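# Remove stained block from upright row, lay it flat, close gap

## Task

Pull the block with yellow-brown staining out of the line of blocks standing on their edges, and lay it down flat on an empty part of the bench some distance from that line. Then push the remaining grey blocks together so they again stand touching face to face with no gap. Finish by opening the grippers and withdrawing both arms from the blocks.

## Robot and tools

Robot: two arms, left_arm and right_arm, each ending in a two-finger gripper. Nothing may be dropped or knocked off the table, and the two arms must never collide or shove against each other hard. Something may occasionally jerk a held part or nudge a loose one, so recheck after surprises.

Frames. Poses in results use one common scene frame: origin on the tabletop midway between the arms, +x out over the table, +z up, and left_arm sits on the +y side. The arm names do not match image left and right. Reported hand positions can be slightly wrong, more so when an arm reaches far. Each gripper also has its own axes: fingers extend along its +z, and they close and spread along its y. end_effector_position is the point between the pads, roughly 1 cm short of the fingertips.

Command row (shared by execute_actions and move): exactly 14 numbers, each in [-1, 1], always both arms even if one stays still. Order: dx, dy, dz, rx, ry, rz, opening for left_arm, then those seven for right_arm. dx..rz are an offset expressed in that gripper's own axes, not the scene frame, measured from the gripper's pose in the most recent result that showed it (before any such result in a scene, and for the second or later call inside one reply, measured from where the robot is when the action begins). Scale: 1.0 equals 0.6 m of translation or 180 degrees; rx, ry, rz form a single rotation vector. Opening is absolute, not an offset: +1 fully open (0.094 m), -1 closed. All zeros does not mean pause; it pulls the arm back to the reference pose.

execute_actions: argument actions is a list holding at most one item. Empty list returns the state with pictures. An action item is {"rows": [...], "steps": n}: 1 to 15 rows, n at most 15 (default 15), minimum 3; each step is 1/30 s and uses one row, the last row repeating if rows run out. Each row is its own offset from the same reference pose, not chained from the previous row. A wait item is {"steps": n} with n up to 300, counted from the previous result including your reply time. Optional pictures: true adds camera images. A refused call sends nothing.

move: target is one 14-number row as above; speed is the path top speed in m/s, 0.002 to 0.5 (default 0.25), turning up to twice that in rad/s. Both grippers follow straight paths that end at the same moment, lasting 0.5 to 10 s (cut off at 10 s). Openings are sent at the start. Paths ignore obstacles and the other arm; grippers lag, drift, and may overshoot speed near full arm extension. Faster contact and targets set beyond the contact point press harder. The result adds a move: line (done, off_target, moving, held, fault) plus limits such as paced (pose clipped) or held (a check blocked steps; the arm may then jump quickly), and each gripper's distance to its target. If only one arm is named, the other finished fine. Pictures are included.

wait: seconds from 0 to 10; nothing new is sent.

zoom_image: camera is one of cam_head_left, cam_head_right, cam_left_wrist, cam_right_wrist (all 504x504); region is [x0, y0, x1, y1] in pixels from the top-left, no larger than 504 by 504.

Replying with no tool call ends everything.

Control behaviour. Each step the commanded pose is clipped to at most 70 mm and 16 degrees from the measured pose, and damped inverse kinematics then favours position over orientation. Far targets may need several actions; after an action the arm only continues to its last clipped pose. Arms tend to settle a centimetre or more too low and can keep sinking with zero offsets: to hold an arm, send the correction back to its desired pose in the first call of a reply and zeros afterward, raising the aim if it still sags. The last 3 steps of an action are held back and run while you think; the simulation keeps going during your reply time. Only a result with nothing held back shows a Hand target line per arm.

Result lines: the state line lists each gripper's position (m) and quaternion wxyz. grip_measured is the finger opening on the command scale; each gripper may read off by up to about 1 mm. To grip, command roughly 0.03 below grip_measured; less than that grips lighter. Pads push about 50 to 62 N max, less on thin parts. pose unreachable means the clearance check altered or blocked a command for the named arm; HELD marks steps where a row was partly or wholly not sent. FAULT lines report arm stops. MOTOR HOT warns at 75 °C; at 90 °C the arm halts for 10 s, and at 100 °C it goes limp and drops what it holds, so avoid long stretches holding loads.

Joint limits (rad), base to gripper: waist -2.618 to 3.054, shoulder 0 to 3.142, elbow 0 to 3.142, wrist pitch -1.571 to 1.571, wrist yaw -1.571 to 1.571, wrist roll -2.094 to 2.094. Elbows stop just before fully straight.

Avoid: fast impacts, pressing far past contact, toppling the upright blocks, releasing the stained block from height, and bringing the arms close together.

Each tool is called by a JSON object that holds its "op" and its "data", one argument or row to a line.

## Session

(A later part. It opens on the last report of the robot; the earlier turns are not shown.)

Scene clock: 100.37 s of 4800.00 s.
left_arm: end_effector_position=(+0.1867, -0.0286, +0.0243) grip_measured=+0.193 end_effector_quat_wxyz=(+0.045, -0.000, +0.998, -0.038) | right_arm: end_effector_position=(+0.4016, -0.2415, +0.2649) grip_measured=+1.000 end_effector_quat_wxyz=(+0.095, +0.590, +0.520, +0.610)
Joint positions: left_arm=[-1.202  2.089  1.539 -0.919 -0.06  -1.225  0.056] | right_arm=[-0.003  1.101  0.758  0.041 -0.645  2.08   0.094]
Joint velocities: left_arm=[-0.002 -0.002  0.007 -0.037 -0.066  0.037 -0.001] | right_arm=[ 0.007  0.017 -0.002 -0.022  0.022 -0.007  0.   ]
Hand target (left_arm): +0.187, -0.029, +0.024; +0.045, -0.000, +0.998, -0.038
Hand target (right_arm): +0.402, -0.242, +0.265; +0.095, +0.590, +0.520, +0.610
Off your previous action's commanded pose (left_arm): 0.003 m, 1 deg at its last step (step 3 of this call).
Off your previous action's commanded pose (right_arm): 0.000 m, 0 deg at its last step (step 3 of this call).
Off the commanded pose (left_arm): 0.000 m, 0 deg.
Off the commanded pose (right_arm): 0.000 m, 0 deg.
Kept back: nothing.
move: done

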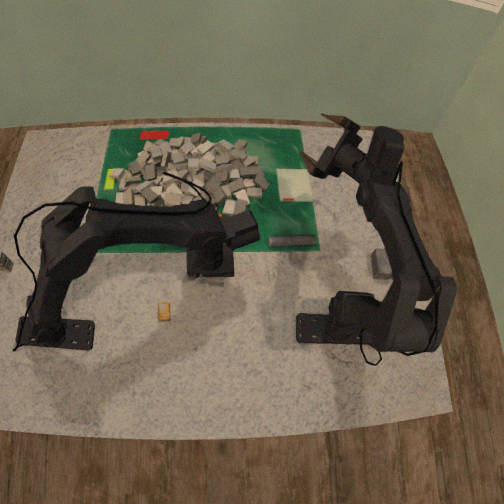

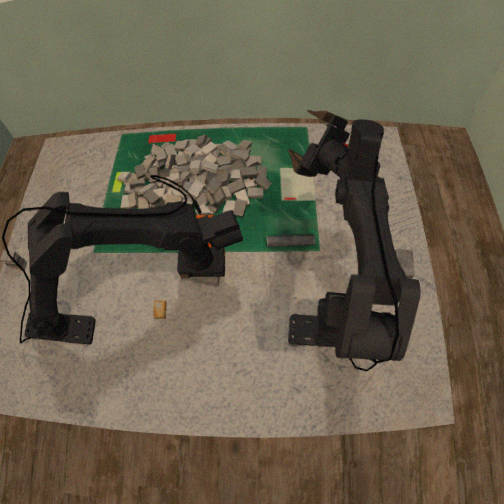

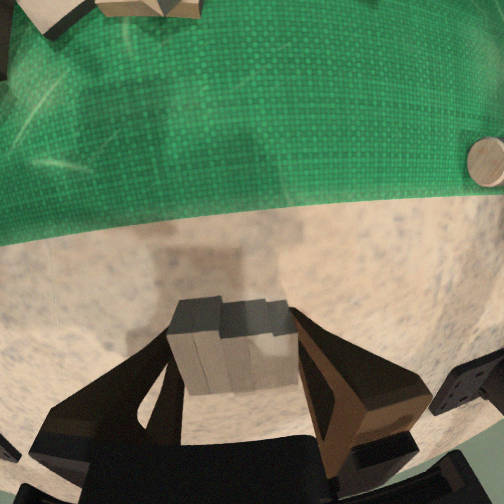

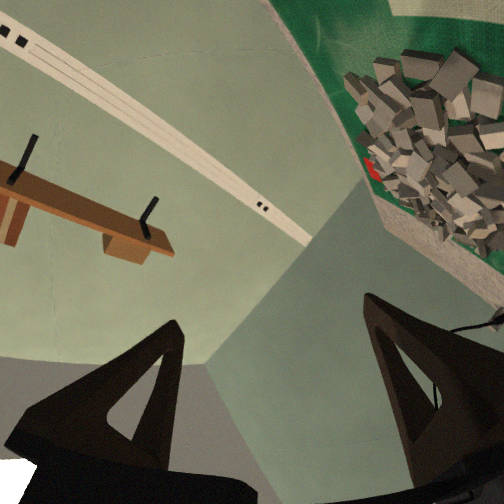

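Closed flush. Release.

{"op": "move", "data": {
  "target": [0,0,0,0,0,0,0.7,0,0,0,0,0,0,1]
}}

{"op": "move", "data": {
  "target": [0,0,-0.06,0,0,0,0.7,0,0,0,0,0,0,1],
  "speed": 0.06
}}

{"op": "move", "data": {
  "target": [0,0.2,-0.2,0,0,0,1,0,0,0,0,0,0,1]
}}

Scene clock: 101.30 s of 4800.00 s.
left_arm: end_effector_position=(+0.1867, -0.0286, +0.0243) grip_measured=+0.697 end_effector_quat_wxyz=(+0.045, -0.000, +0.998, -0.038) | right_arm: end_effector_position=(+0.4016, -0.2415, +0.2649) grip_measured=+1.000 end_effector_quat_wxyz=(+0.095, +0.590, +0.520, +0.610)
Joint positions: left_arm=[-1.202  2.089  1.539 -0.919 -0.06  -1.225  0.08 ] | right_arm=[-0.003  1.101  0.758  0.041 -0.645  2.08   0.094]
Joint velocities: left_arm=[-0.012  0.002  0.007 -0.022 -0.037 -0.022  0.   ] | right_arm=[ 0.012 -0.002 -0.022 -0.051 -0.051  0.022  0.   ]
Hand target (left_arm): +0.187, -0.029, +0.024; +0.045, -0.000, +0.998, -0.038
Hand target (right_arm): +0.402, -0.242, +0.265; +0.095, +0.590, +0.520, +0.610
Off the commanded pose (left_arm): 0.000 m, 0 deg.
Off the commanded pose (right_arm): 0.000 m, 0 deg.
Kept back: nothing.
move: done

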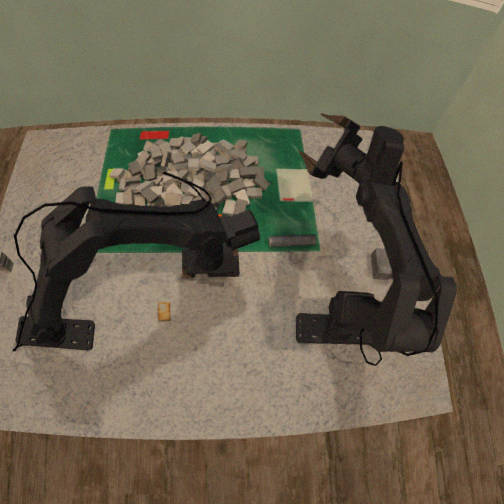

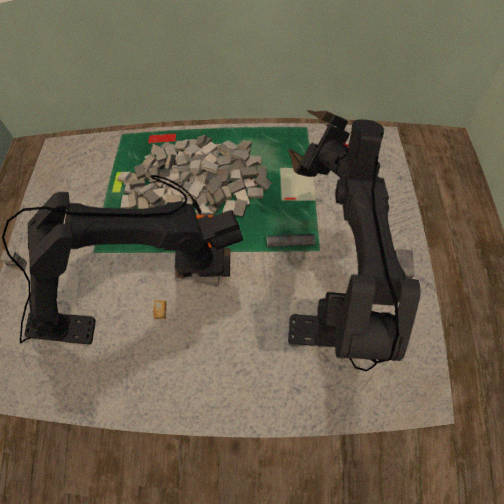

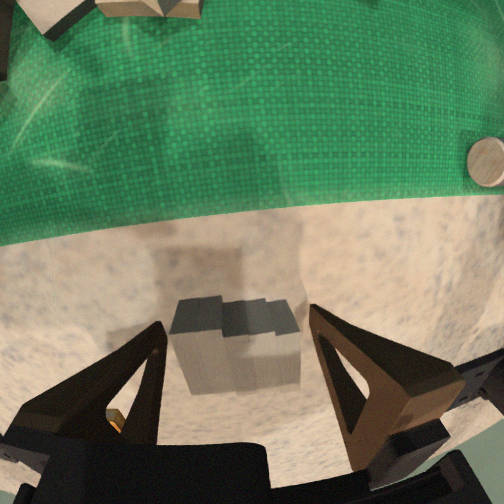

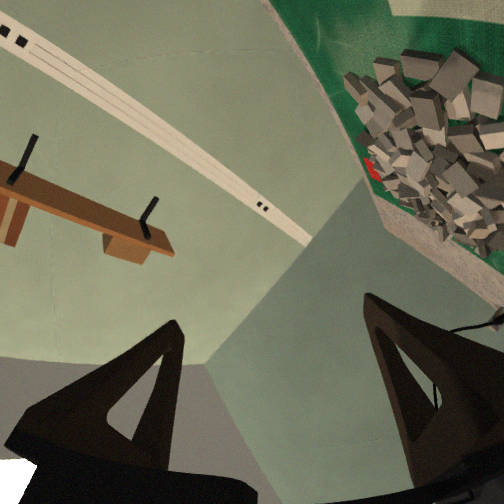

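Scene clock: 102.40 s of 4800.00 s.
left_arm: end_effector_position=(+0.1848, -0.0231, +0.0484) grip_measured=+0.697 end_effector_quat_wxyz=(+0.043, +0.000, +0.999, -0.031) | right_arm: end_effector_position=(+0.4016, -0.2415, +0.2649) grip_measured=+1.000 end_effector_quat_wxyz=(+0.095, +0.590, +0.520, +0.610)
Joint positions: left_arm=[-1.202  2.056  1.59  -1.018 -0.06  -1.225  0.08 ] | right_arm=[-0.003  1.101  0.758  0.041 -0.645  2.08   0.094]
Joint velocities: left_arm=[-0.002 -0.007  0.017 -0.095 -0.081 -0.007  0.001] | right_arm=[ 0.002  0.002 -0.017  0.095 -0.022  0.037  0.   ]
Hand target (left_arm): +0.183, -0.026, +0.060; +0.045, +0.000, +0.998, -0.038
Hand target (right_arm): +0.402, -0.242, +0.265; +0.095, +0.590, +0.520, +0.610
Off the commanded pose (left_arm): 0.012 m, 1 deg.
Off the commanded pose (right_arm): 0.000 m, 0 deg.
Kept back: nothing.
move: off_target (left_arm)

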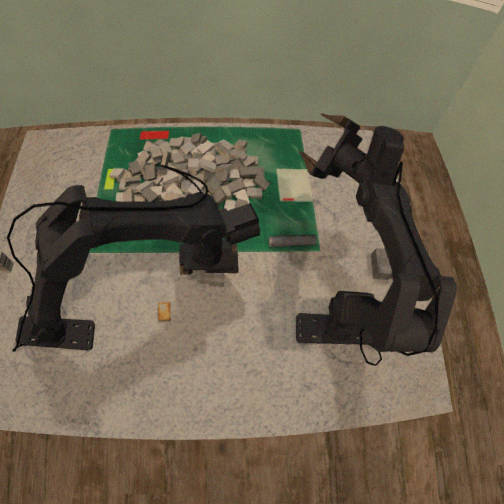

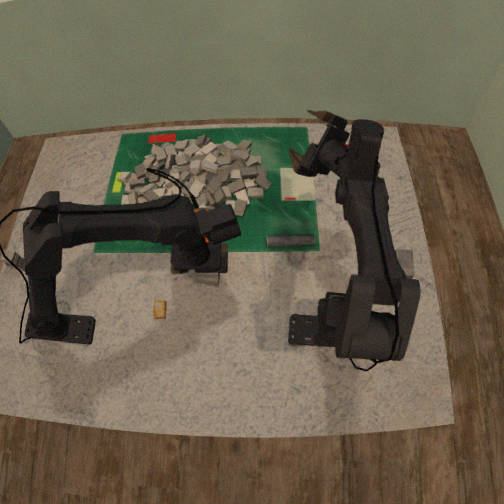

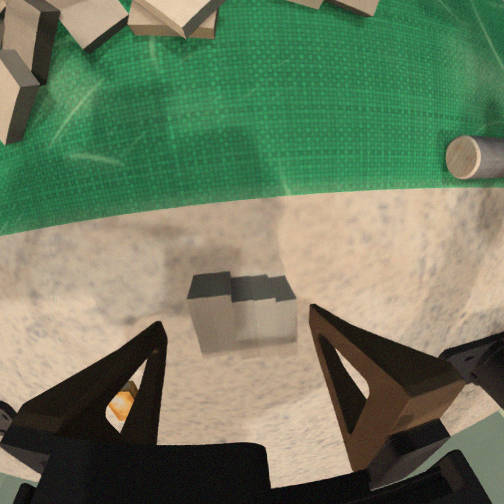

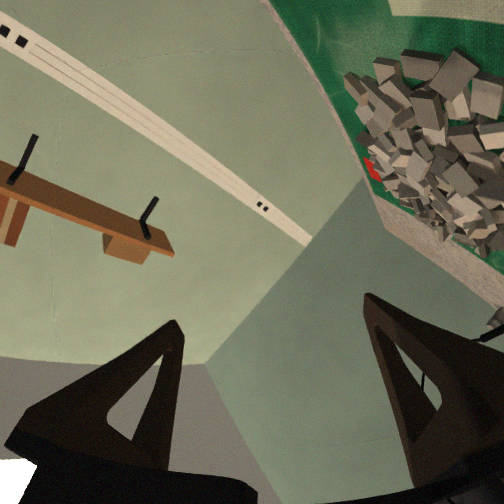

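Scene clock: 103.70 s of 4800.00 s.
left_arm: end_effector_position=(+0.1757, +0.0926, +0.1641) grip_measured=+1.000 end_effector_quat_wxyz=(+0.051, -0.001, +0.998, -0.044) | right_arm: end_effector_position=(+0.4016, -0.2415, +0.2649) grip_measured=+1.000 end_effector_quat_wxyz=(+0.095, +0.590, +0.520, +0.610)
Joint positions: left_arm=[-1.097  1.571  1.442 -1.318 -0.054 -1.122  0.094] | right_arm=[-0.003  1.101  0.758  0.041 -0.645  2.08   0.094]
Joint velocities: left_arm=[-0.022  0.002  0.012 -0.037  0.007  0.037  0.   ] | right_arm=[ 0.007 -0.002 -0.002  0.081  0.022  0.007  0.   ]
Hand target (left_arm): +0.173, +0.103, +0.162; +0.044, +0.000, +0.999, -0.031
Hand target (right_arm): +0.402, -0.242, +0.265; +0.095, +0.590, +0.520, +0.610
Off the commanded pose (left_arm): 0.012 m, 2 deg.
Off the commanded pose (right_arm): 0.000 m, 0 deg.
Kept back: nothing.
move: off_target (left_arm)

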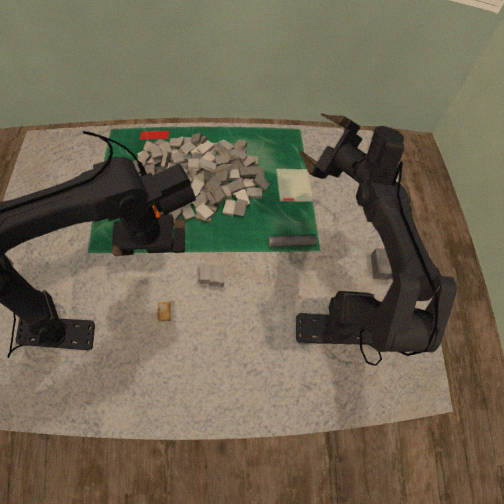

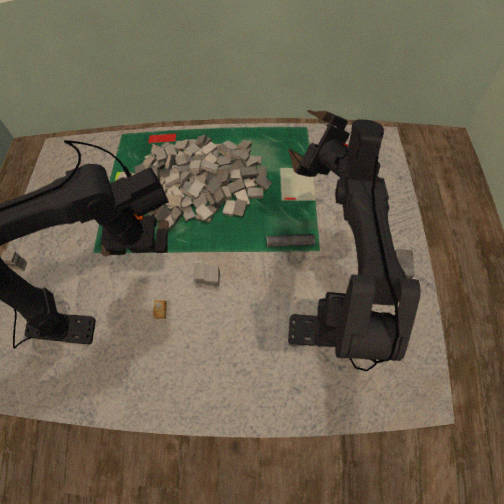

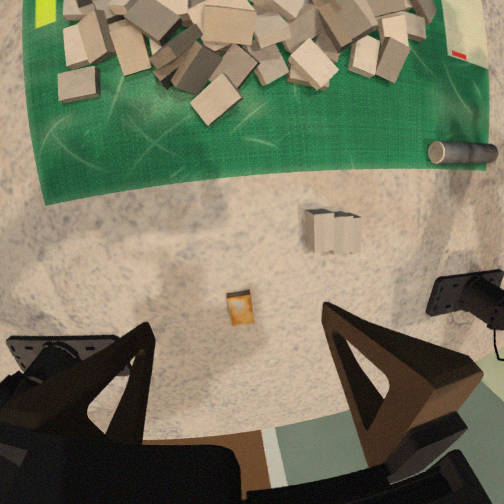

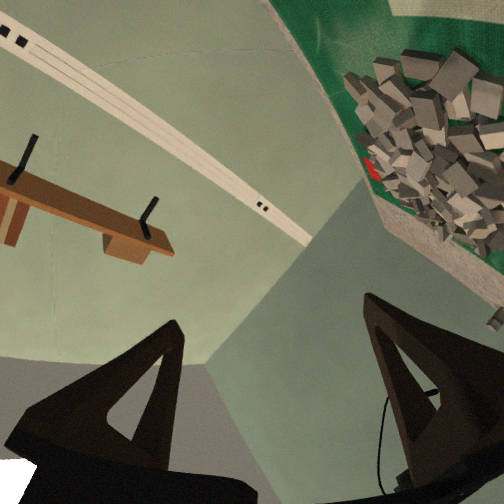

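{"op": "finished_scene", "data": {
  "scene": 2
}}

The scene is finished: the task was done.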